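# Find the slack control line and latch its clutch open

## Task

Five control lines enter the grey console, and inside it one of them has come detached, so it carries no tension. Its identity is not visible, but it can be found by handling the lines. Open that line's clutch fully using its red lever so that the clutch remains open without support. Lifting the lever of any other clutch to its open position, or close to it, counts as failure even when done only to probe; so does allowing any other line to be drawn into the console. The open clutch must stay open on its own, not because the robot is holding it. At the end, release everything and withdraw the grippers.

## Robot and tools

Robot: two 7-joint xArm arms, left_arm and right_arm, each with a parallel two-finger gripper. left_arm sits on the +y side and its base is at (+0.052, +0.137, +0.232) m; right_arm's base is at (-0.031, -0.333, +0.232) m. Both bases are slightly tilted. The names say nothing about which side of a picture an arm appears on. Any mounting plates and the metal frame behind the arms are fixed obstacles.

Scene frame: origin on the table top midway between the arms, +x out over the table, +z up. All positions are in metres and all orientations are quaternions written w first (qw, qx, qy, qz), in this frame. On each gripper the fingers point along its own +z axis and close along its y axis. end_effector_position is the spot between the pads when the fingers are shut, roughly 2 cm short of the tips; when the fingers close, the tips advance about 10 mm along +z. The reported hand position can be off from the true one, more so at long reach.

The 16-number row: a row is one flat list covering both arms. The first 8 numbers are left_arm: x, y, z, qw, qx, qy, qz, opening. The last 8 are right_arm in the same order. All 16 must be present even when only one arm should move. x, y, z and the quaternion form an absolute target pose for that gripper in the scene frame, not an offset. opening runs from -1 (shut) to +1 (fully open, 0.084 m). To keep an arm still, resend its exact last reported position and quaternion together with its current opening. To keep an orientation fixed, repeat one quaternion in every row rather than copying the latest readout, which may have drifted.

execute_actions(actions): actions is a list of actions. Each action is a list of 1 to 15 rows, each row applied for one 1/30 s step; if an action has fewer than 15 rows, its last row is held for the remaining steps, so every action lasts 0.5 s. An empty list only returns the state and images. Each step, the commanded pose is clipped to within 70 mm and 16 degrees of the measured pose, so a distant target takes several actions to reach. Both arms' parts of an action are rejected if either target lies over 0.6 m from its gripper along any of that gripper's axes. A malformed action, or a first action that fails this check, cancels the whole call.

move(target, speed, blocking): target is one 16-number row as above, absolute poses. Each gripper follows a straight line to its pose, and both finish together, within 0.5 to 10 s. speed is the top path speed in m/s, from 0.002 to 0.5, default 0.25; turning is capped at twice that value in rad/s. The opening is applied as the move begins. Paths do not avoid obstacles or the other arm, and grippers may lag, wander, or overshoot the speed, especially with the arm stretched out. Faster moves and targets set deeper past a contact push harder. With blocking=false the call returns after 0.5 s while the arm keeps moving, and other moves or execute_actions are refused until you call wait or stop. The result adds a move: line giving the outcome (done, off_target, moving, held, fault) and any limits (paced means the pose was clipped; held means a check blocked some steps, after which the arm may speed up sharply), plus each gripper's remaining distance.

wait(seconds): 0 to 10; lets the scene run with the last commands held, ending early if a running move finishes. stop(): brakes a running move; braking needs room, and the fingers keep moving. zoom_image(camera, region): camera is cam_high, cam_low, cam_left_wrist or cam_right_wrist; region is [x0, y0, x1, y1] in pixels of that camera's last 896x504 image, at most 504 by 504. read_manual(section): returns licence texts only ("licences"). finished_scene(scene): ends the current scene, given its number, and reports success; it cannot be reversed.

Reading results: the state line lists each gripper's position, quaternion and velocities. grip_measured is the actual finger opening on the command scale; commanding a value well below it squeezes a held part, harder the lower it is. Hand target lines show where the controller is now driving each gripper. Step readings list positions at some steps, with HELD marking steps where an arm's command was held back. pose unreachable means the clearance check altered or blocked that arm's command. The robot keeps executing the last command while you compose a reply.

Avoid: knocking or placing anything off the table; arms striking or pressing on each other; fast contact and hard shoves. Joint load limits (N m) are waist 45, shoulder 45, upper arm roll 27, elbow 27, forearm roll 27, wrist pitch 18, wrist roll 18, held loads included; reaching one triggers a TORQUE FAULT, where the arm backs off, holds for 10 s and drops the rest of the call. Sustained loads heat motors: MOTOR HOT appears from 65 °C, and at 80 °C an OVER-TEMPERATURE FAULT brakes the arm until it cools. For this task, test lines gently and never lift a wrong lever near its open position.

Each tool is called after "Emit:" by a JSON object that holds its "fn" and its "kwargs", one argument or row to a line.

## Session

Emit:
{"fn": "execute_actions", "kwargs": {
  "actions": []
}}

Scene clock: 0.00 s.
left_arm: end_effector_position=(+0.5986, -0.1300, +0.2829) grip_measured=+1.00 end_effector_quat_wxyz=(+0.017, +0.974, -0.003, +0.227) end_effector_velocity=(-0.001, -0.000, -0.000) end_effector_angular_velocity=(-0.000, +0.001, -0.001) | right_arm: end_effector_position=(+0.2397, -0.3402, +0.2622) grip_measured=+1.00 end_effector_quat_wxyz=(+0.487, +0.818, +0.212, +0.219) end_effector_velocity=(+0.000, +0.000, +0.000) end_effector_angular_velocity=(+0.000, -0.001, +0.001)
Joint positions: left_arm=[-0.934  1.045  0.227  1.569  1.018  0.823 -1.388  0.084] | right_arm=[ 0.49   1.001  0.556  0.702 -1.281  2.185  1.716  0.084]
Joint velocities: left_arm=[ 0.    -0.    -0.001 -0.    -0.001  0.     0.001  0.   ] | right_arm=[ 0.001  0.    -0.     0.    -0.     0.     0.    -0.   ]
Motor temperatures (°C, as the motors report them): left_arm=[33 37 34 44 35 37 36] | right_arm=[38 36 35 38 33 34 35]
Hand target (left_arm): +0.599, -0.130, +0.283; +0.017, +0.974, -0.003, +0.227
Hand target (right_arm): +0.240, -0.340, +0.262; +0.487, +0.818, +0.212, +0.219
camera_calibration (this result's frames):
cam_left_wrist: T_world_to_cam=[[-0.0155083, -0.997916, 0.0626308, -0.108106], [-0.88595, -0.0153235, -0.463528, 0.730194], [0.463522, -0.0626763, -0.883866, 0.0900659], [0, 0, 0, 1]] pos_world=[0.603491, -0.0910465, 0.424843]
cam_right_wrist: T_world_to_cam=[[0.125132, -0.428444, 0.894862, -0.38063], [-0.820835, -0.551337, -0.149189, 0.111374], [0.557289, -0.715866, -0.420672, -0.134373], [0, 0, 0, 1]] pos_world=[0.213933, -0.197867, 0.3007]

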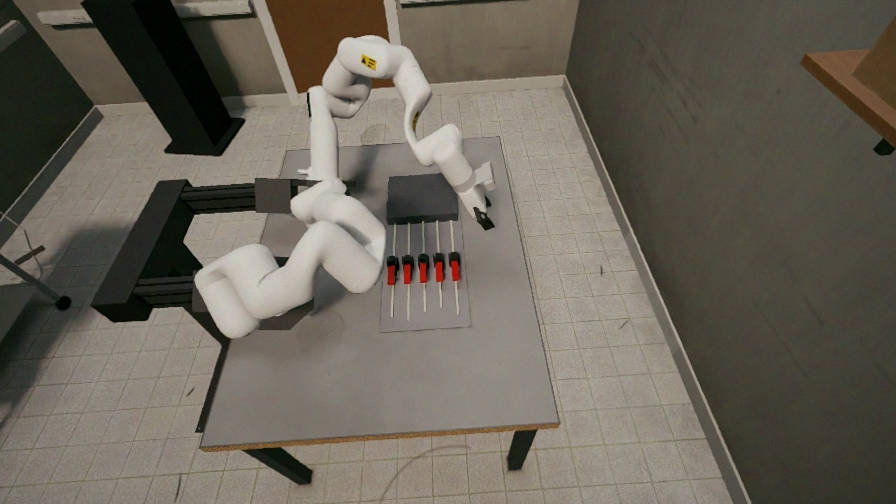

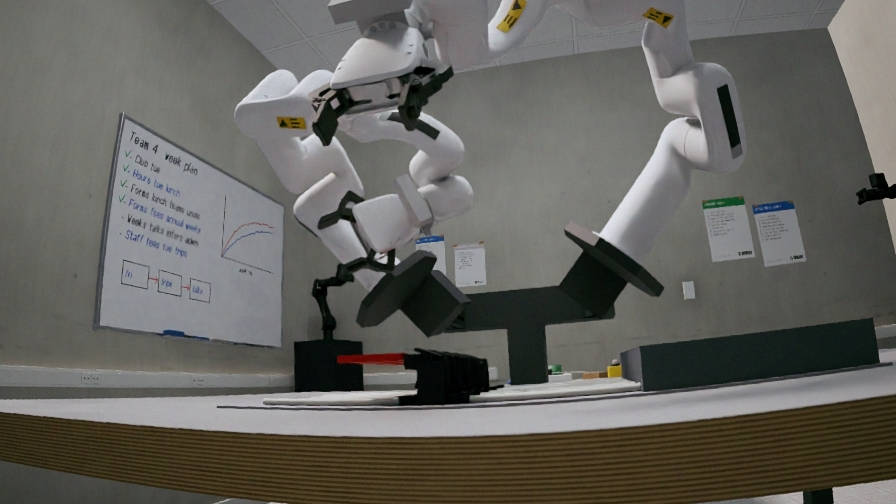

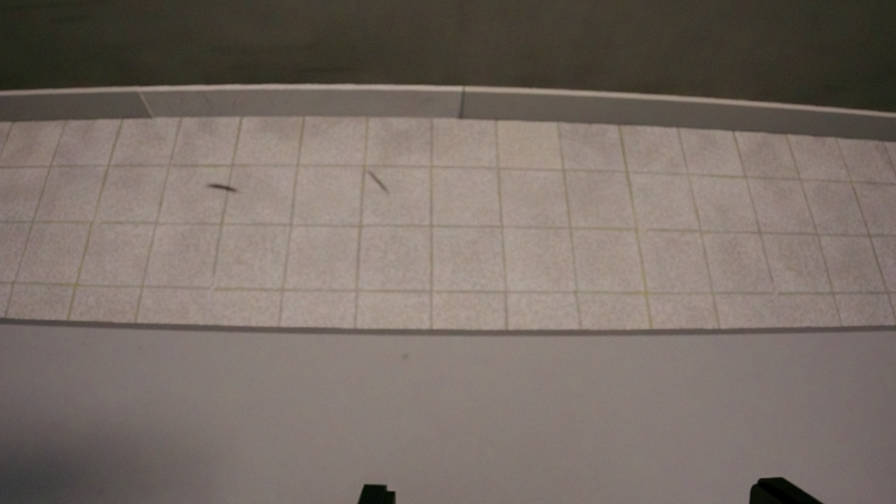

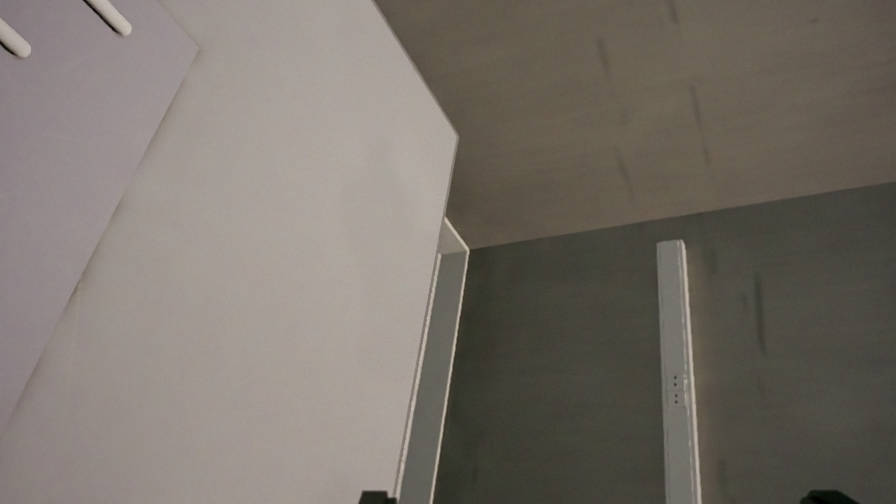

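Emit:
{"fn": "move", "kwargs": {
  "target": [0.462,0.03,0.1,0,0.707,-0.707,0,-1,0.3,-0.36,0.16,-0.383,0.924,0,0,-1]
}}

Emit:
{"fn": "move", "kwargs": {
  "target": [0.462,0.03,0.03,0,0.707,-0.707,0,-1,0.3,-0.36,0.16,-0.383,0.924,0,0,-1],
  "speed": 0.08
}}

Emit:
{"fn": "move", "kwargs": {
  "target": [0.498,0.03,0.03,0,0.707,-0.707,0,-1,0.3,-0.36,0.16,-0.383,0.924,0,0,-1],
  "speed": 0.06
}}

Scene clock: 6.10 s.
left_arm: end_effector_position=(+0.4622, +0.0300, +0.0998) grip_measured=-1.00 end_effector_quat_wxyz=(-0.001, +0.707, -0.707, -0.000) end_effector_velocity=(+0.000, +0.000, -0.000) end_effector_angular_velocity=(+0.000, -0.001, -0.001) | right_arm: end_effector_position=(+0.2986, -0.3580, +0.1597) grip_measured=-1.00 end_effector_quat_wxyz=(-0.388, +0.922, -0.000, -0.001) end_effector_velocity=(-0.000, -0.000, -0.000) end_effector_angular_velocity=(+0.007, +0.004, +0.006)
Joint positions: left_arm=[-0.485  0.84   0.115  1.049  1.119  0.719  0.193  0.   ] | right_arm=[-1.267  0.259  0.99   0.387 -0.561  0.217  0.129  0.   ]
Joint velocities: left_arm=[-0.     0.     0.     0.     0.001  0.    -0.     0.   ] | right_arm=[-0.018  0.008  0.017  0.004  0.011  0.014 -0.015  0.   ]
Motor temperatures (°C, as the motors report them): left_arm=[33 37 35 44 35 37 36] | right_arm=[38 36 35 38 33 34 35]
Hand target (left_arm): +0.462, +0.030, +0.100; -0.001, +0.707, -0.707, -0.000
Hand target (right_arm): +0.299, -0.358, +0.160; -0.388, +0.922, -0.000, -0.002
Off the commanded pose (left_arm): 0.000 m, 0 deg.
Off the commanded pose (right_arm): 0.002 m, 1 deg.
move: done
camera_calibration (this result's frames):
cam_left_wrist: T_world_to_cam=[[-0.999502, -0.0125713, 0.0289481, 0.489505], [-0.0132512, 0.999638, -0.0234158, 0.0492053], [-0.0286432, -0.0237877, -0.999307, 0.239363], [0, 0, 0, 1]] pos_world=[0.496769, -0.0373398, 0.226179]
cam_right_wrist: T_world_to_cam=[[-0.00369963, -0.707579, -0.706624, -0.109619], [-0.999887, -0.00766157, 0.012907, 0.356802], [-0.0145466, 0.706593, -0.707471, 0.502704], [0, 0, 0, 1]] pos_world=[0.363668, -0.430037, 0.273584]

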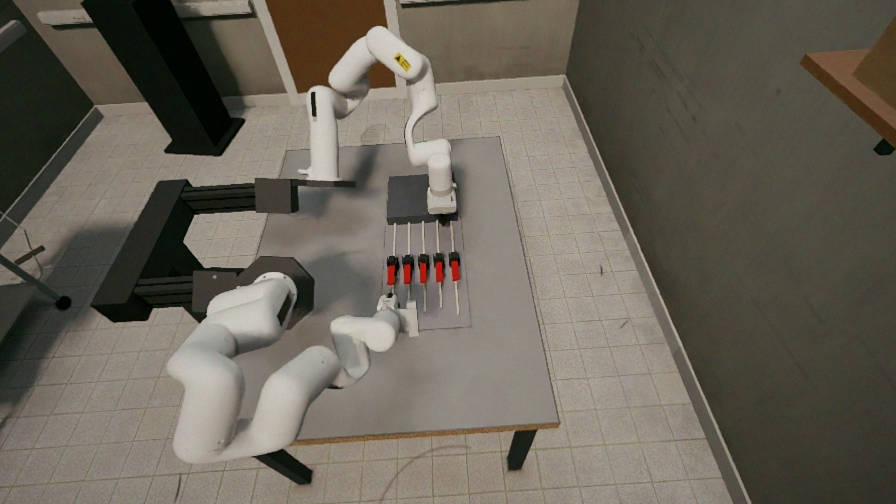

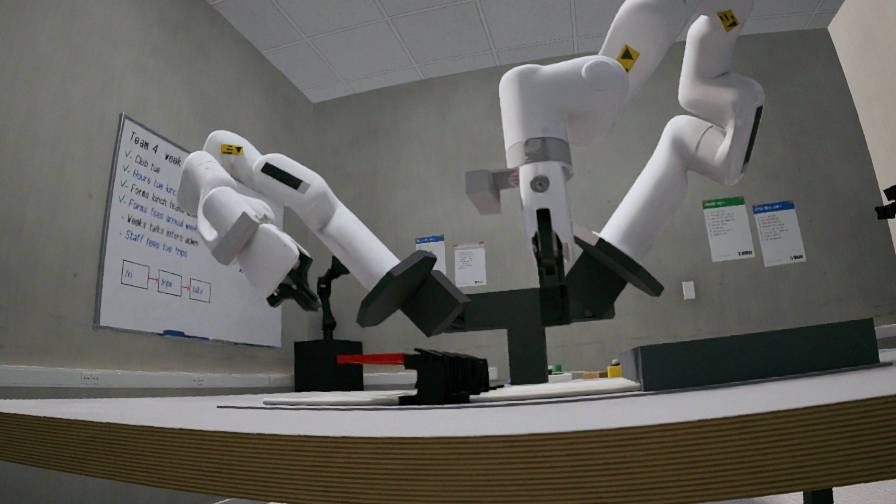

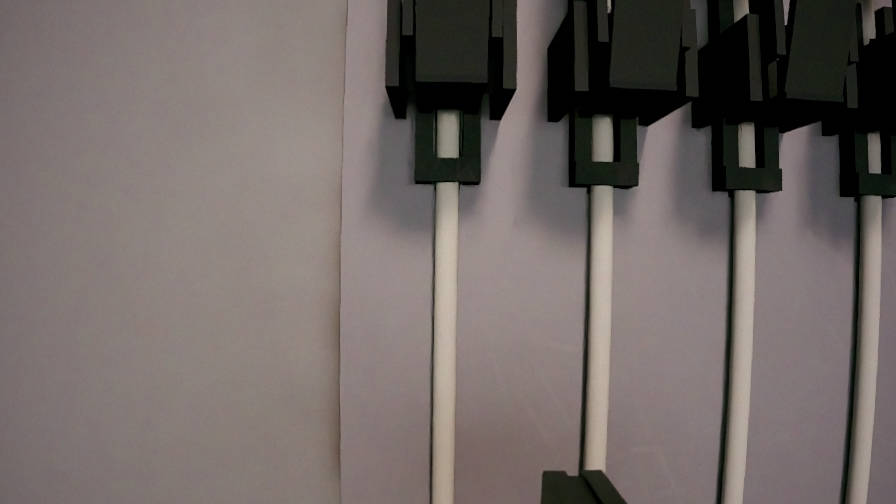

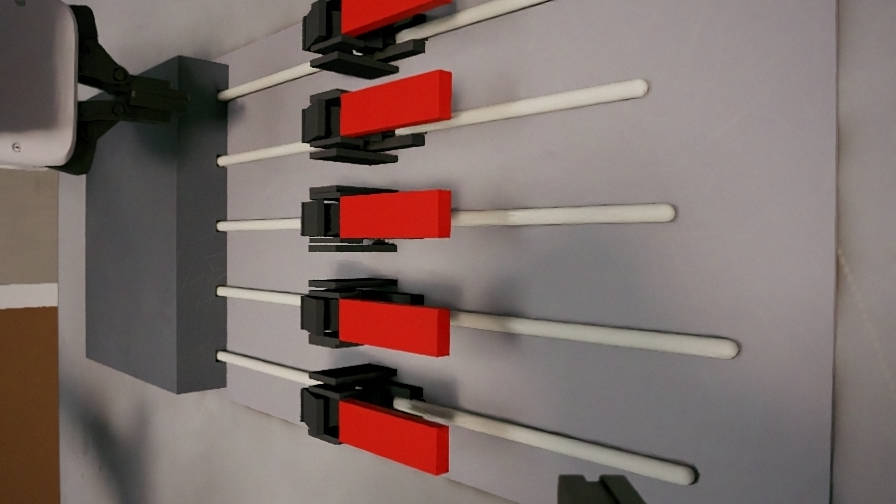

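Scene clock: 7.37 s.
left_arm: end_effector_position=(+0.4622, +0.0298, +0.0304) grip_measured=-1.00 end_effector_quat_wxyz=(-0.000, +0.707, -0.707, +0.000) end_effector_velocity=(+0.000, +0.000, -0.001) end_effector_angular_velocity=(-0.000, -0.000, +0.000) | right_arm: end_effector_position=(+0.3000, -0.3600, +0.1600) grip_measured=-1.00 end_effector_quat_wxyz=(-0.383, +0.924, -0.000, -0.000) end_effector_velocity=(+0.000, -0.000, -0.000) end_effector_angular_velocity=(+0.000, +0.001, -0.002)
Joint positions: left_arm=[-0.435  1.007  0.183  1.14   1.231  0.612  0.127  0.   ] | right_arm=[-1.264  0.248  0.992  0.388 -0.561  0.217  0.135  0.   ]
Joint velocities: left_arm=[ 0.001  0.003  0.002  0.002  0.002 -0.003 -0.001  0.   ] | right_arm=[-0.    -0.     0.     0.     0.002 -0.    -0.     0.   ]
Motor temperatures (°C, as the motors report them): left_arm=[33 37 35 44 35 37 36] | right_arm=[38 36 35 38 33 34 35]
Hand target (left_arm): +0.462, +0.030, +0.030; -0.000, +0.707, -0.707, -0.000
Hand target (right_arm): +0.300, -0.360, +0.160; -0.383, +0.924, -0.000, +0.000
Off the commanded pose (left_arm): 0.000 m, 0 deg.
Off the commanded pose (right_arm): 0.000 m, 0 deg.
move: done
camera_calibration (this result's frames):
cam_left_wrist: T_world_to_cam=[[-0.999521, -0.0114715, 0.0287547, 0.491516], [-0.0122115, 0.999595, -0.0256917, 0.047365], [-0.0284483, -0.0260305, -0.999256, 0.169934], [0, 0, 0, 1]] pos_world=[0.496694, -0.0372839, 0.156891]
cam_right_wrist: T_world_to_cam=[[-0.00246298, -0.714812, -0.699313, -0.114956], [-0.999925, -0.00664965, 0.0103188, 0.358989], [-0.0120262, 0.699285, -0.714741, 0.502092], [0, 0, 0, 1]] pos_world=[0.364717, -0.43089, 0.274771]

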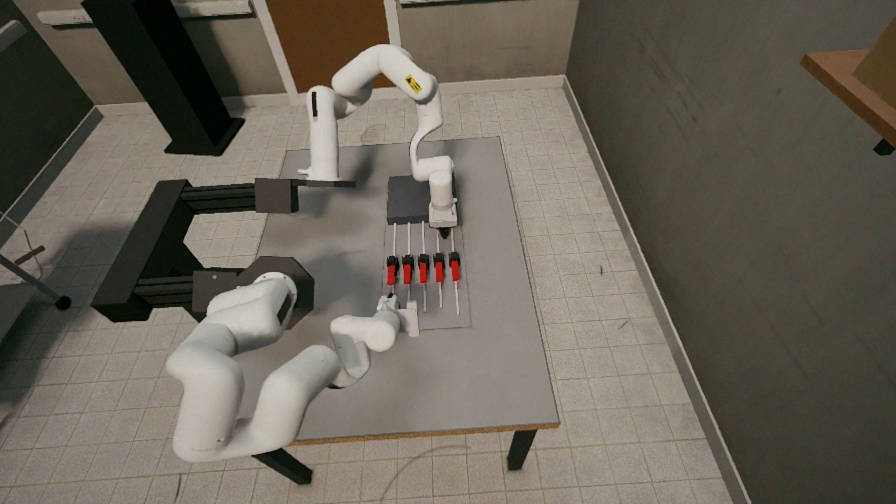

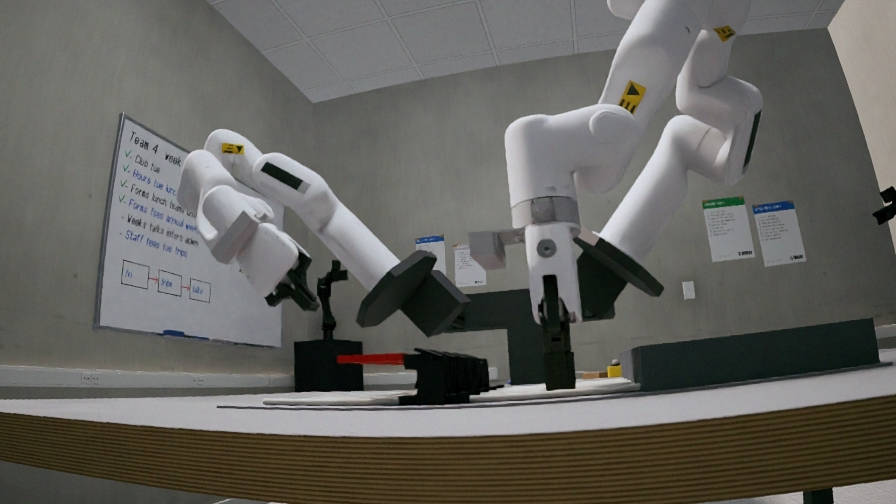

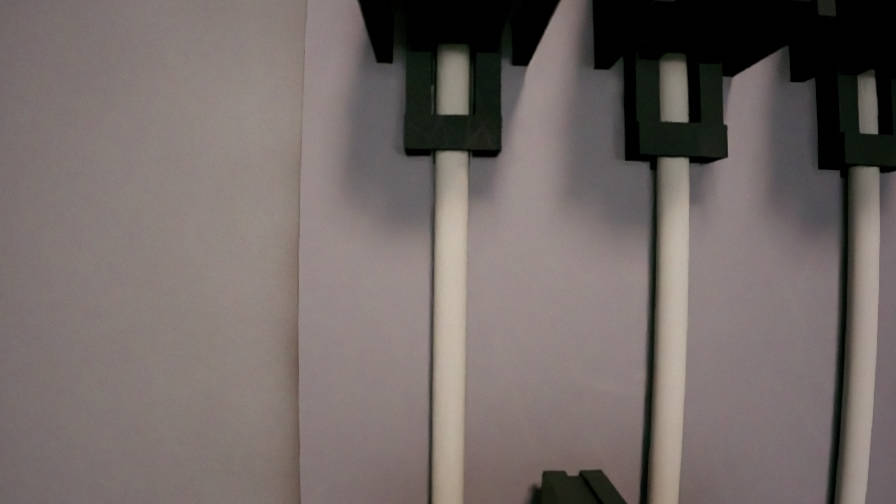

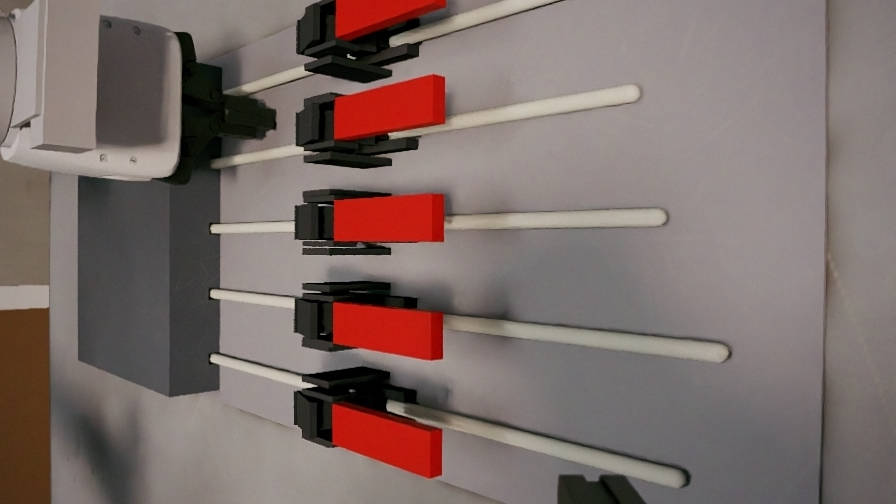

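Scene clock: 8.33 s.
left_arm: end_effector_position=(+0.4981, +0.0295, +0.0306) grip_measured=-1.00 end_effector_quat_wxyz=(+0.000, +0.707, -0.707, +0.001) end_effector_velocity=(+0.002, +0.001, +0.000) end_effector_angular_velocity=(+0.002, -0.001, +0.001) | right_arm: end_effector_position=(+0.3000, -0.3600, +0.1600) grip_measured=-1.00 end_effector_quat_wxyz=(-0.383, +0.924, -0.000, +0.000) end_effector_velocity=(+0.000, -0.000, +0.000) end_effector_angular_velocity=(-0.001, -0.001, +0.001)
Joint positions: left_arm=[-0.399  1.035  0.162  1.246  1.166  0.649  0.236  0.   ] | right_arm=[-1.264  0.248  0.992  0.388 -0.561  0.217  0.135  0.   ]
Joint velocities: left_arm=[ 0.002  0.    -0.001  0.006 -0.003  0.004  0.005  0.   ] | right_arm=[ 0.    -0.     0.     0.    -0.     0.    -0.001  0.   ]
Motor temperatures (°C, as the motors report them): left_arm=[33 37 35 44 35 37 36] | right_arm=[38 36 36 38 33 34 35]
Hand target (left_arm): +0.498, +0.030, +0.030; -0.000, +0.707, -0.707, +0.000
Hand target (right_arm): +0.300, -0.360, +0.160; -0.383, +0.924, -0.000, +0.000
Off the commanded pose (left_arm): 0.001 m, 0 deg.
Off the commanded pose (right_arm): 0.000 m, 0 deg.
move: done
camera_calibration (this result's frames):
cam_left_wrist: T_world_to_cam=[[-0.999532, -0.0110328, 0.0285381, 0.527353], [-0.0117835, 0.999585, -0.0262733, 0.0478959], [-0.0282364, -0.0265973, -0.999247, 0.171053], [0, 0, 0, 1]] pos_world=[0.5325, -0.0375083, 0.157133]
cam_right_wrist: T_world_to_cam=[[-0.00240402, -0.714813, -0.699311, -0.114955], [-0.999925, -0.00669529, 0.0102811, 0.358981], [-0.0120312, 0.699283, -0.714743, 0.502098], [0, 0, 0, 1]] pos_world=[0.364718, -0.430877, 0.274791]

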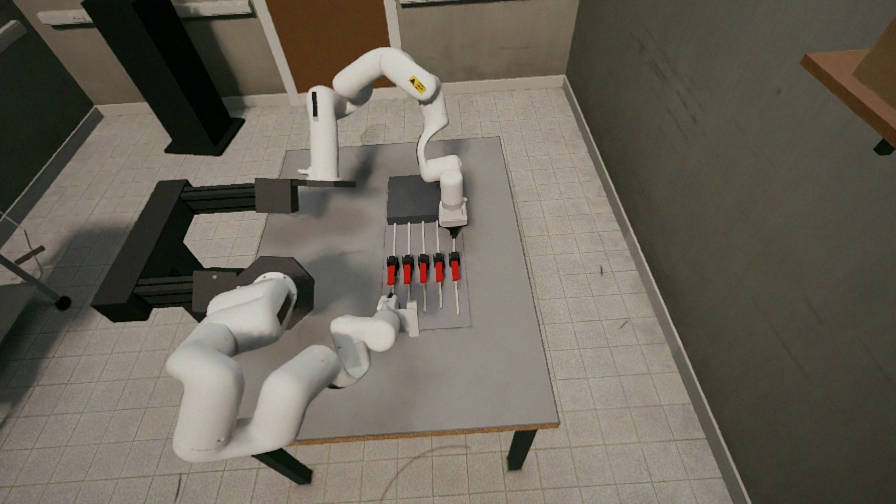

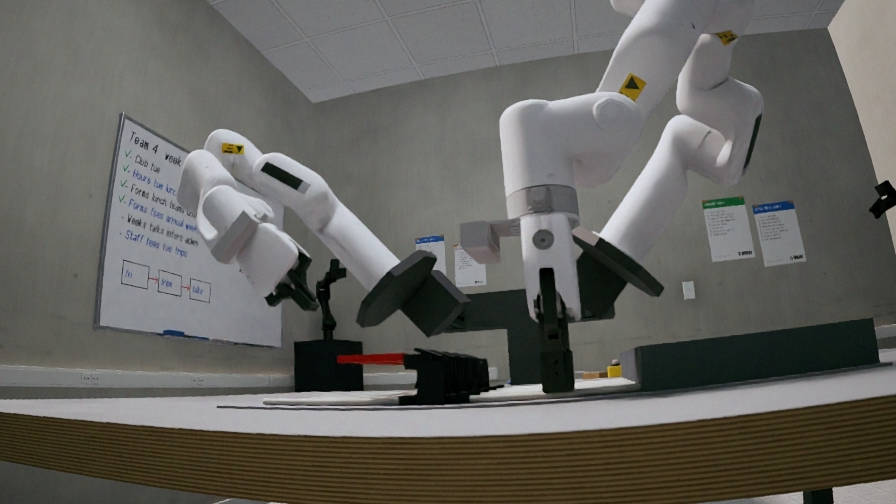

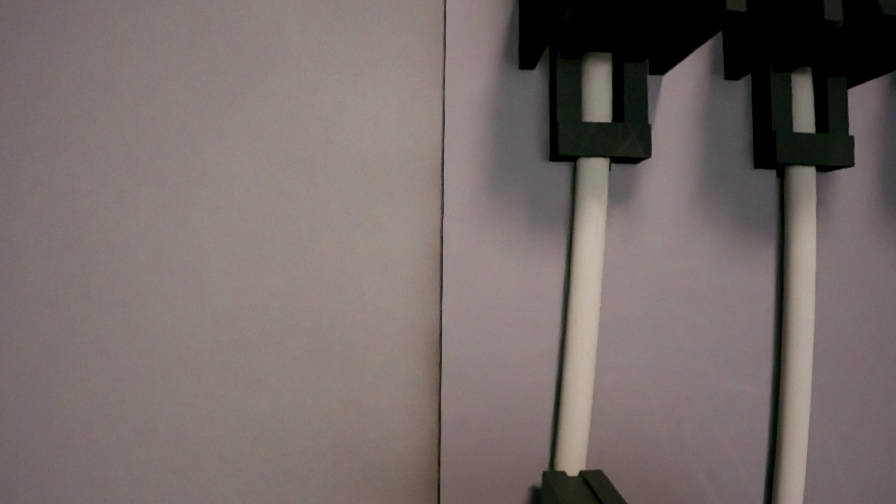

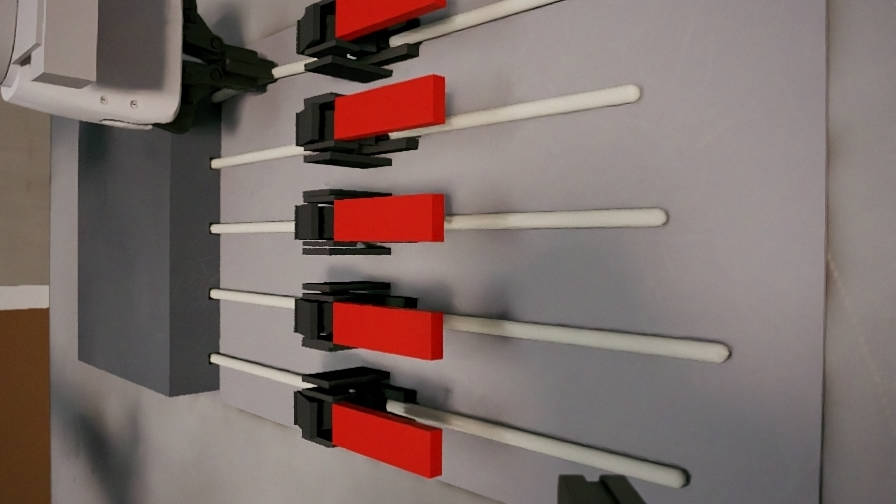

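Emit:
{"fn": "move", "kwargs": {
  "target": [0.462,0.03,0.028,0,0.707,-0.707,0,-1,0.3,-0.36,0.16,-0.383,0.924,0,0,-1],
  "speed": 0.07
}}

Emit:
{"fn": "move", "kwargs": {
  "target": [0.428,0.03,0.027,0,0.707,-0.707,0,-1,0.3,-0.36,0.16,-0.383,0.924,0,0,-1],
  "speed": 0.07
}}

Emit:
{"fn": "move", "kwargs": {
  "target": [0.46,0.03,0.035,0,0.707,-0.707,0,-1,0.3,-0.36,0.16,-0.383,0.924,0,0,-1],
  "speed": 0.07
}}

Scene clock: 10.87 s.
left_arm: end_effector_position=(+0.4617, +0.0301, +0.0277) grip_measured=-1.00 end_effector_quat_wxyz=(+0.000, +0.707, -0.707, -0.000) end_effector_velocity=(+0.001, -0.001, +0.001) end_effector_angular_velocity=(-0.002, -0.003, +0.000) | right_arm: end_effector_position=(+0.3000, -0.3600, +0.1600) grip_measured=-1.00 end_effector_quat_wxyz=(-0.383, +0.924, -0.000, -0.000) end_effector_velocity=(+0.000, +0.000, +0.000) end_effector_angular_velocity=(-0.000, +0.000, -0.000)
Joint positions: left_arm=[-0.433  1.013  0.186  1.144  1.233  0.609  0.126  0.   ] | right_arm=[-1.264  0.248  0.992  0.388 -0.561  0.217  0.135  0.   ]
Joint velocities: left_arm=[-0.001 -0.002 -0.001 -0.     0.001 -0.001 -0.     0.   ] | right_arm=[ 0.    -0.    -0.    -0.     0.001 -0.     0.     0.   ]
Motor temperatures (°C, as the motors report them): left_arm=[33 37 35 44 35 37 36] | right_arm=[38 36 36 38 33 34 35]
Hand target (left_arm): +0.462, +0.030, +0.028; +0.000, +0.707, -0.707, -0.000
Hand target (right_arm): +0.300, -0.360, +0.160; -0.383, +0.924, +0.000, -0.000
Off the commanded pose (left_arm): 0.000 m, 0 deg.
Off the commanded pose (right_arm): 0.000 m, 0 deg.
move: done
camera_calibration (this result's frames):
cam_left_wrist: T_world_to_cam=[[-0.999481, -0.0114494, 0.0301146, 0.49106], [-0.0121949, 0.999621, -0.0246884, 0.0469052], [-0.0298205, -0.0250428, -0.999242, 0.167835], [0, 0, 0, 1]] pos_world=[0.496382, -0.037062, 0.154077]
cam_right_wrist: T_world_to_cam=[[-0.0024037, -0.714813, -0.699311, -0.114955], [-0.999925, -0.00669565, 0.0102811, 0.35898], [-0.0120314, 0.699283, -0.714743, 0.502098], [0, 0, 0, 1]] pos_world=[0.364718, -0.430876, 0.274791]

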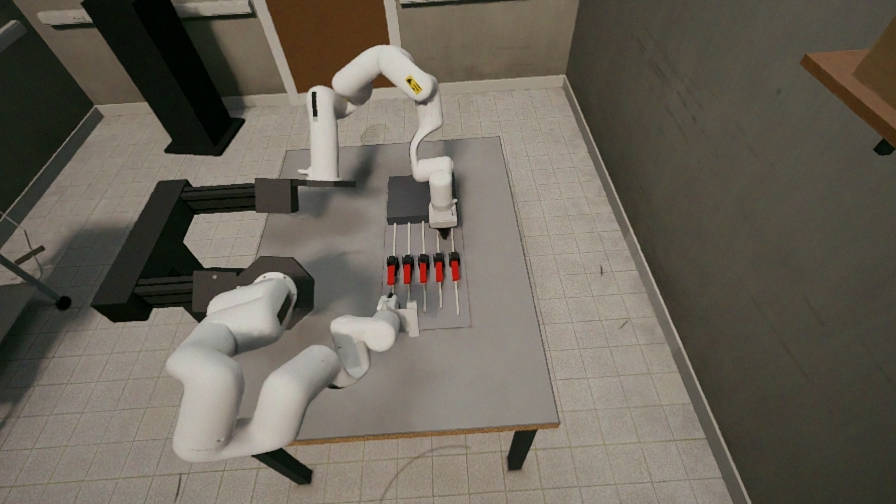

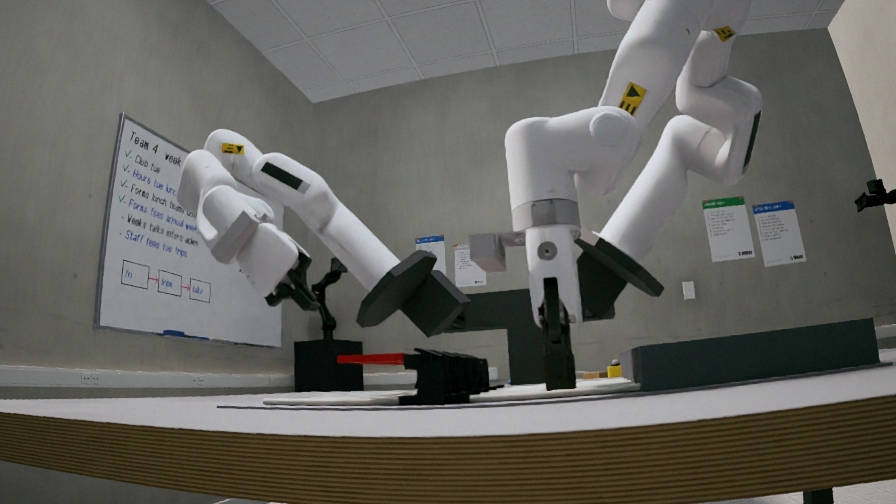

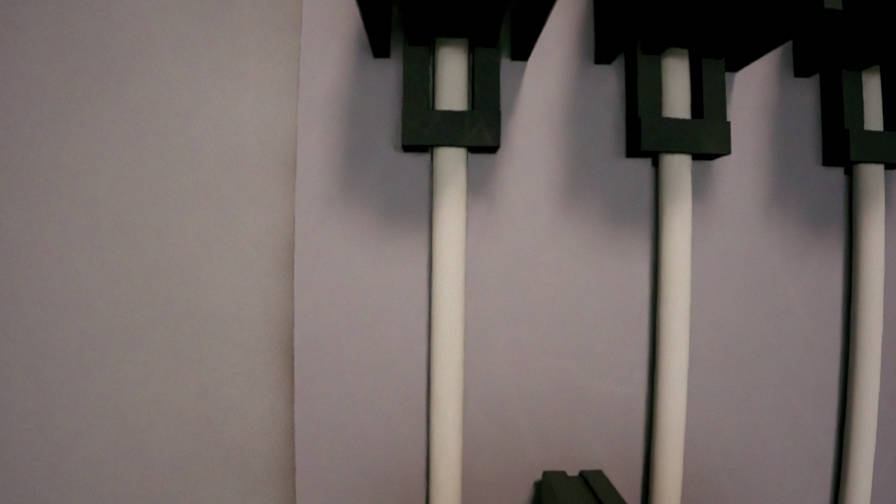

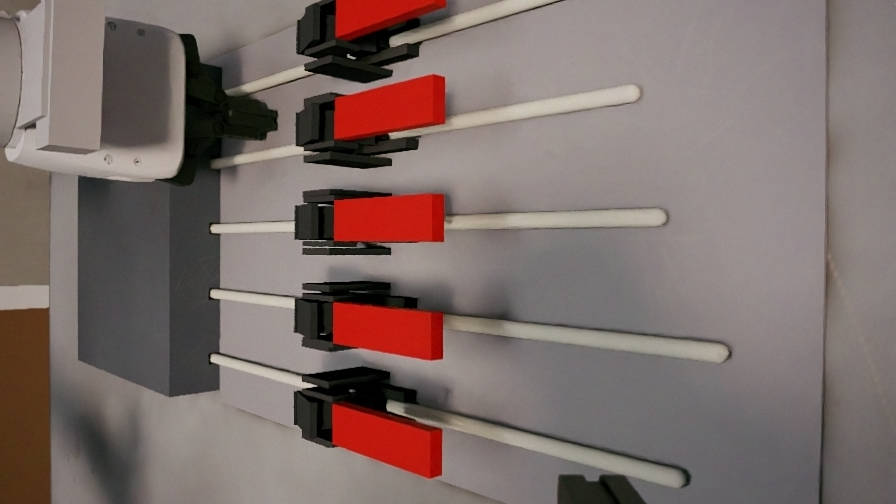

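Scene clock: 11.93 s.
left_arm: end_effector_position=(+0.4283, +0.0300, +0.0271) grip_measured=-1.00 end_effector_quat_wxyz=(-0.000, +0.707, -0.707, +0.000) end_effector_velocity=(+0.001, +0.001, +0.000) end_effector_angular_velocity=(+0.001, -0.001, -0.001) | right_arm: end_effector_position=(+0.3000, -0.3600, +0.1600) grip_measured=-1.00 end_effector_quat_wxyz=(-0.383, +0.924, -0.000, -0.000) end_effector_velocity=(-0.000, -0.000, -0.000) end_effector_angular_velocity=(-0.000, +0.000, +0.000)
Joint positions: left_arm=[-0.469  0.998  0.206  1.056  1.301  0.576  0.016  0.   ] | right_arm=[-1.264  0.248  0.992  0.388 -0.561  0.217  0.135  0.   ]
Joint velocities: left_arm=[-0.    -0.001  0.001 -0.     0.001  0.001  0.001  0.   ] | right_arm=[-0. -0. -0. -0. -0.  0.  0.  0.]
Motor temperatures (°C, as the motors report them): left_arm=[33 37 35 44 35 37 36] | right_arm=[38 36 36 38 33 34 35]
Hand target (left_arm): +0.428, +0.030, +0.027; +0.000, +0.707, -0.707, -0.000
Hand target (right_arm): +0.300, -0.360, +0.160; -0.383, +0.924, +0.000, -0.000
Off the commanded pose (left_arm): 0.000 m, 0 deg.
Off the commanded pose (right_arm): 0.000 m, 0 deg.
move: done
camera_calibration (this result's frames):
cam_left_wrist: T_world_to_cam=[[-0.999509, -0.0117385, 0.0290489, 0.457715], [-0.0124732, 0.999604, -0.0252395, 0.0467656], [-0.0287411, -0.0255894, -0.999259, 0.165794], [0, 0, 0, 1]] pos_world=[0.462839, -0.0371316, 0.153555]
cam_right_wrist: T_world_to_cam=[[-0.00240378, -0.714813, -0.699311, -0.114955], [-0.999925, -0.00669568, 0.0102812, 0.35898], [-0.0120315, 0.699283, -0.714743, 0.502098], [0, 0, 0, 1]] pos_world=[0.364718, -0.430876, 0.274791]

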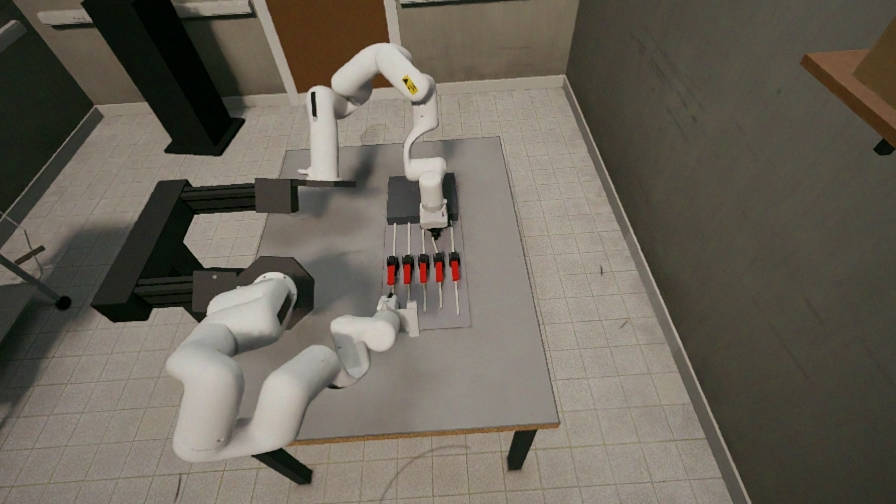

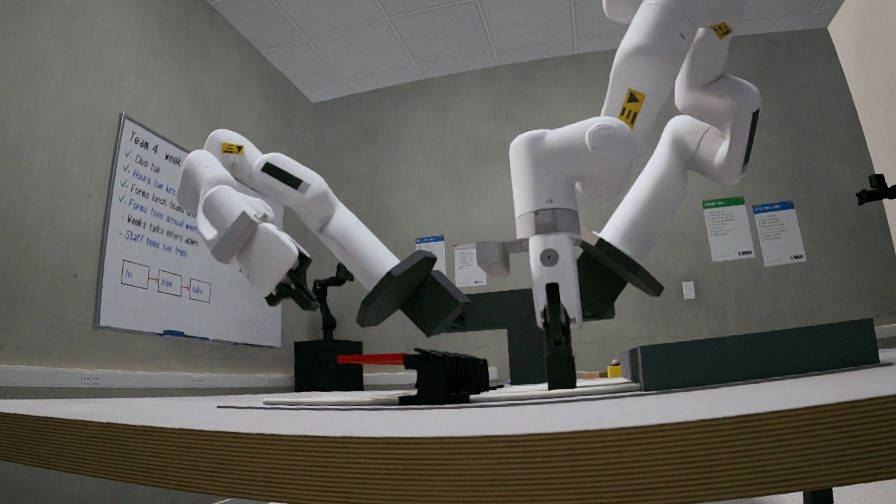

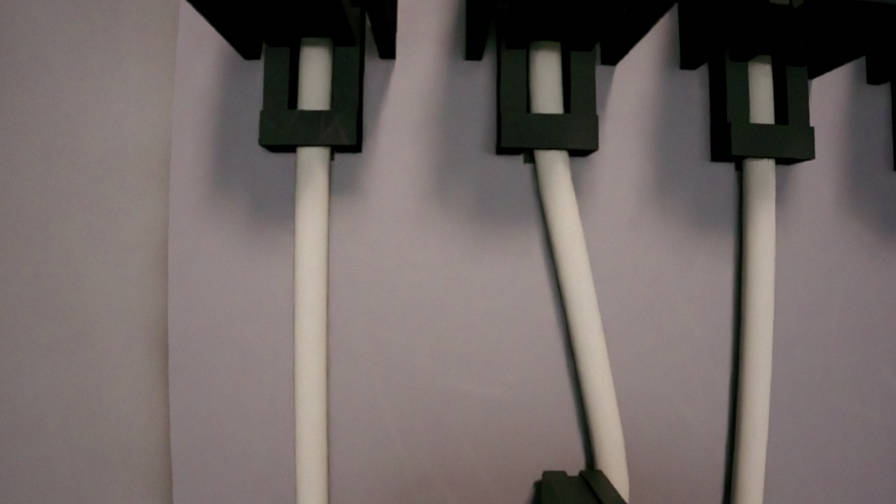

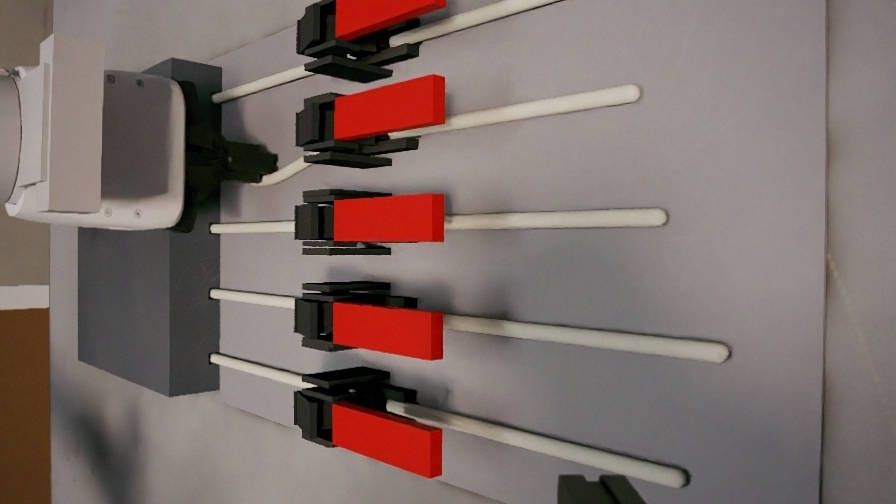

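Scene clock: 12.77 s.
left_arm: end_effector_position=(+0.4594, +0.0300, +0.0348) grip_measured=-1.00 end_effector_quat_wxyz=(+0.000, +0.707, -0.707, -0.000) end_effector_velocity=(+0.003, -0.000, +0.001) end_effector_angular_velocity=(-0.001, -0.002, -0.001) | right_arm: end_effector_position=(+0.3000, -0.3600, +0.1600) grip_measured=-1.00 end_effector_quat_wxyz=(-0.383, +0.924, -0.000, -0.000) end_effector_velocity=(+0.000, -0.000, +0.000) end_effector_angular_velocity=(-0.001, +0.000, -0.001)
Joint positions: left_arm=[-0.441  0.994  0.181  1.126  1.227  0.616  0.125  0.   ] | right_arm=[-1.264  0.248  0.992  0.388 -0.561  0.217  0.135  0.   ]
Joint velocities: left_arm=[ 0.001 -0.    -0.001  0.006 -0.004  0.002  0.007  0.   ] | right_arm=[ 0.001 -0.001 -0.     0.     0.002 -0.     0.     0.   ]
Motor temperatures (°C, as the motors report them): left_arm=[33 37 35 44 35 37 36] | right_arm=[38 36 36 38 33 34 35]
Hand target (left_arm): +0.460, +0.030, +0.035; -0.000, +0.707, -0.707, +0.000
Hand target (right_arm): +0.300, -0.360, +0.160; -0.383, +0.924, +0.000, +0.000
Off the commanded pose (left_arm): 0.001 m, 0 deg.
Off the commanded pose (right_arm): 0.000 m, 0 deg.
move: done
camera_calibration (this result's frames):
cam_left_wrist: T_world_to_cam=[[-0.999491, -0.0109785, 0.029939, 0.488556], [-0.0117278, 0.999619, -0.0249672, 0.046931], [-0.0296535, -0.0253056, -0.99924, 0.174812], [0, 0, 0, 1]] pos_world=[0.494041, -0.0371258, 0.161224]
cam_right_wrist: T_world_to_cam=[[-0.0024039, -0.714813, -0.699311, -0.114955], [-0.999925, -0.00669563, 0.0102813, 0.35898], [-0.0120316, 0.699283, -0.714743, 0.502098], [0, 0, 0, 1]] pos_world=[0.364718, -0.430876, 0.274791]

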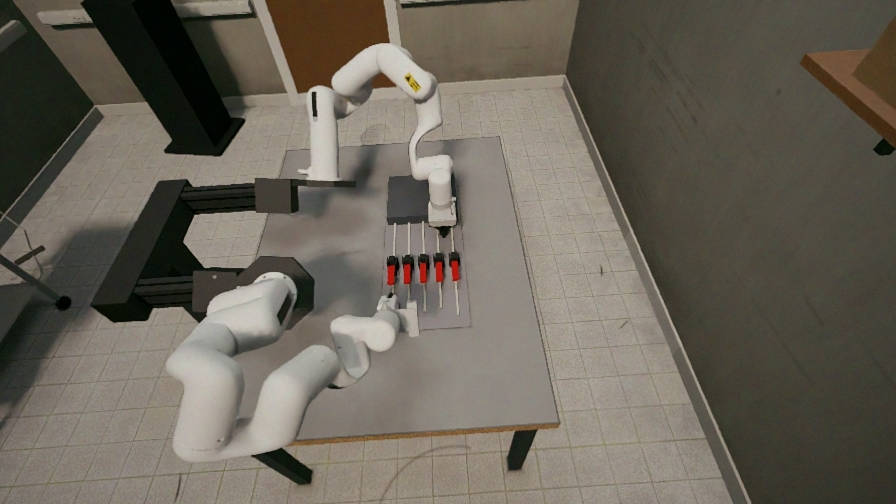

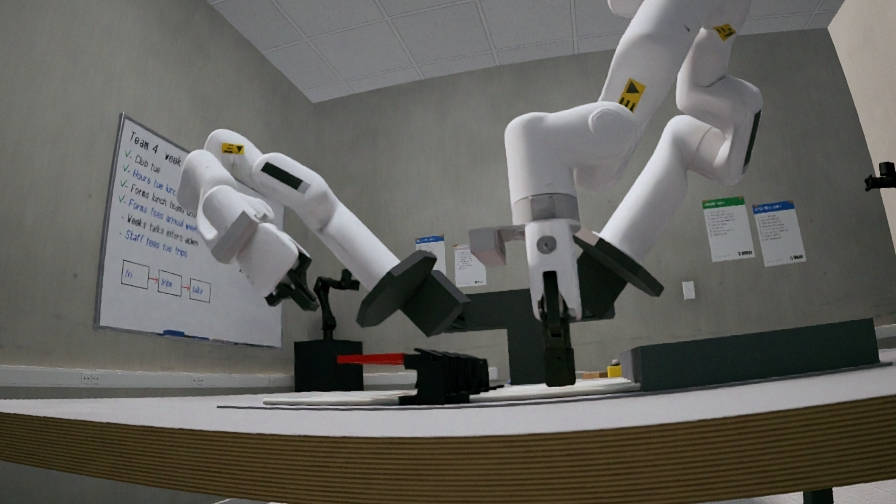

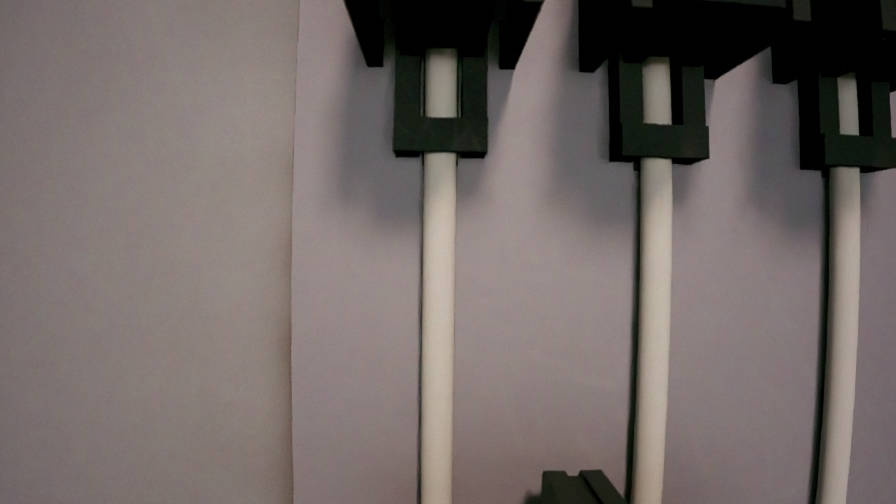

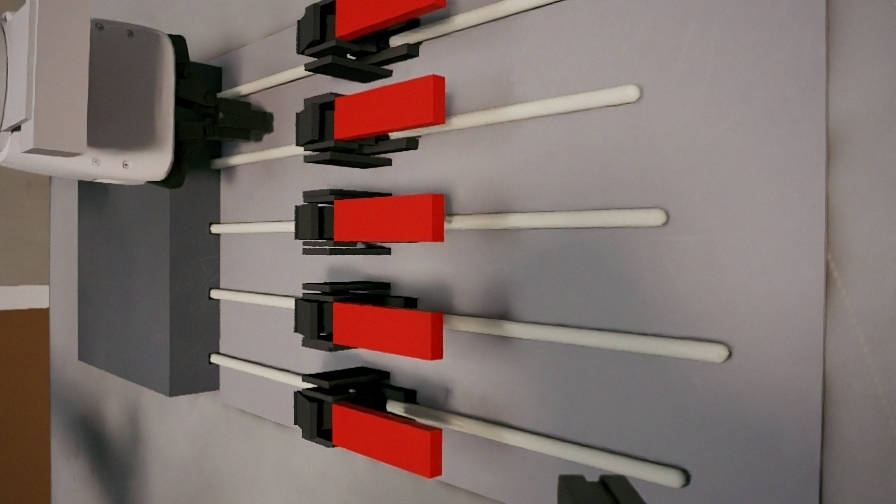

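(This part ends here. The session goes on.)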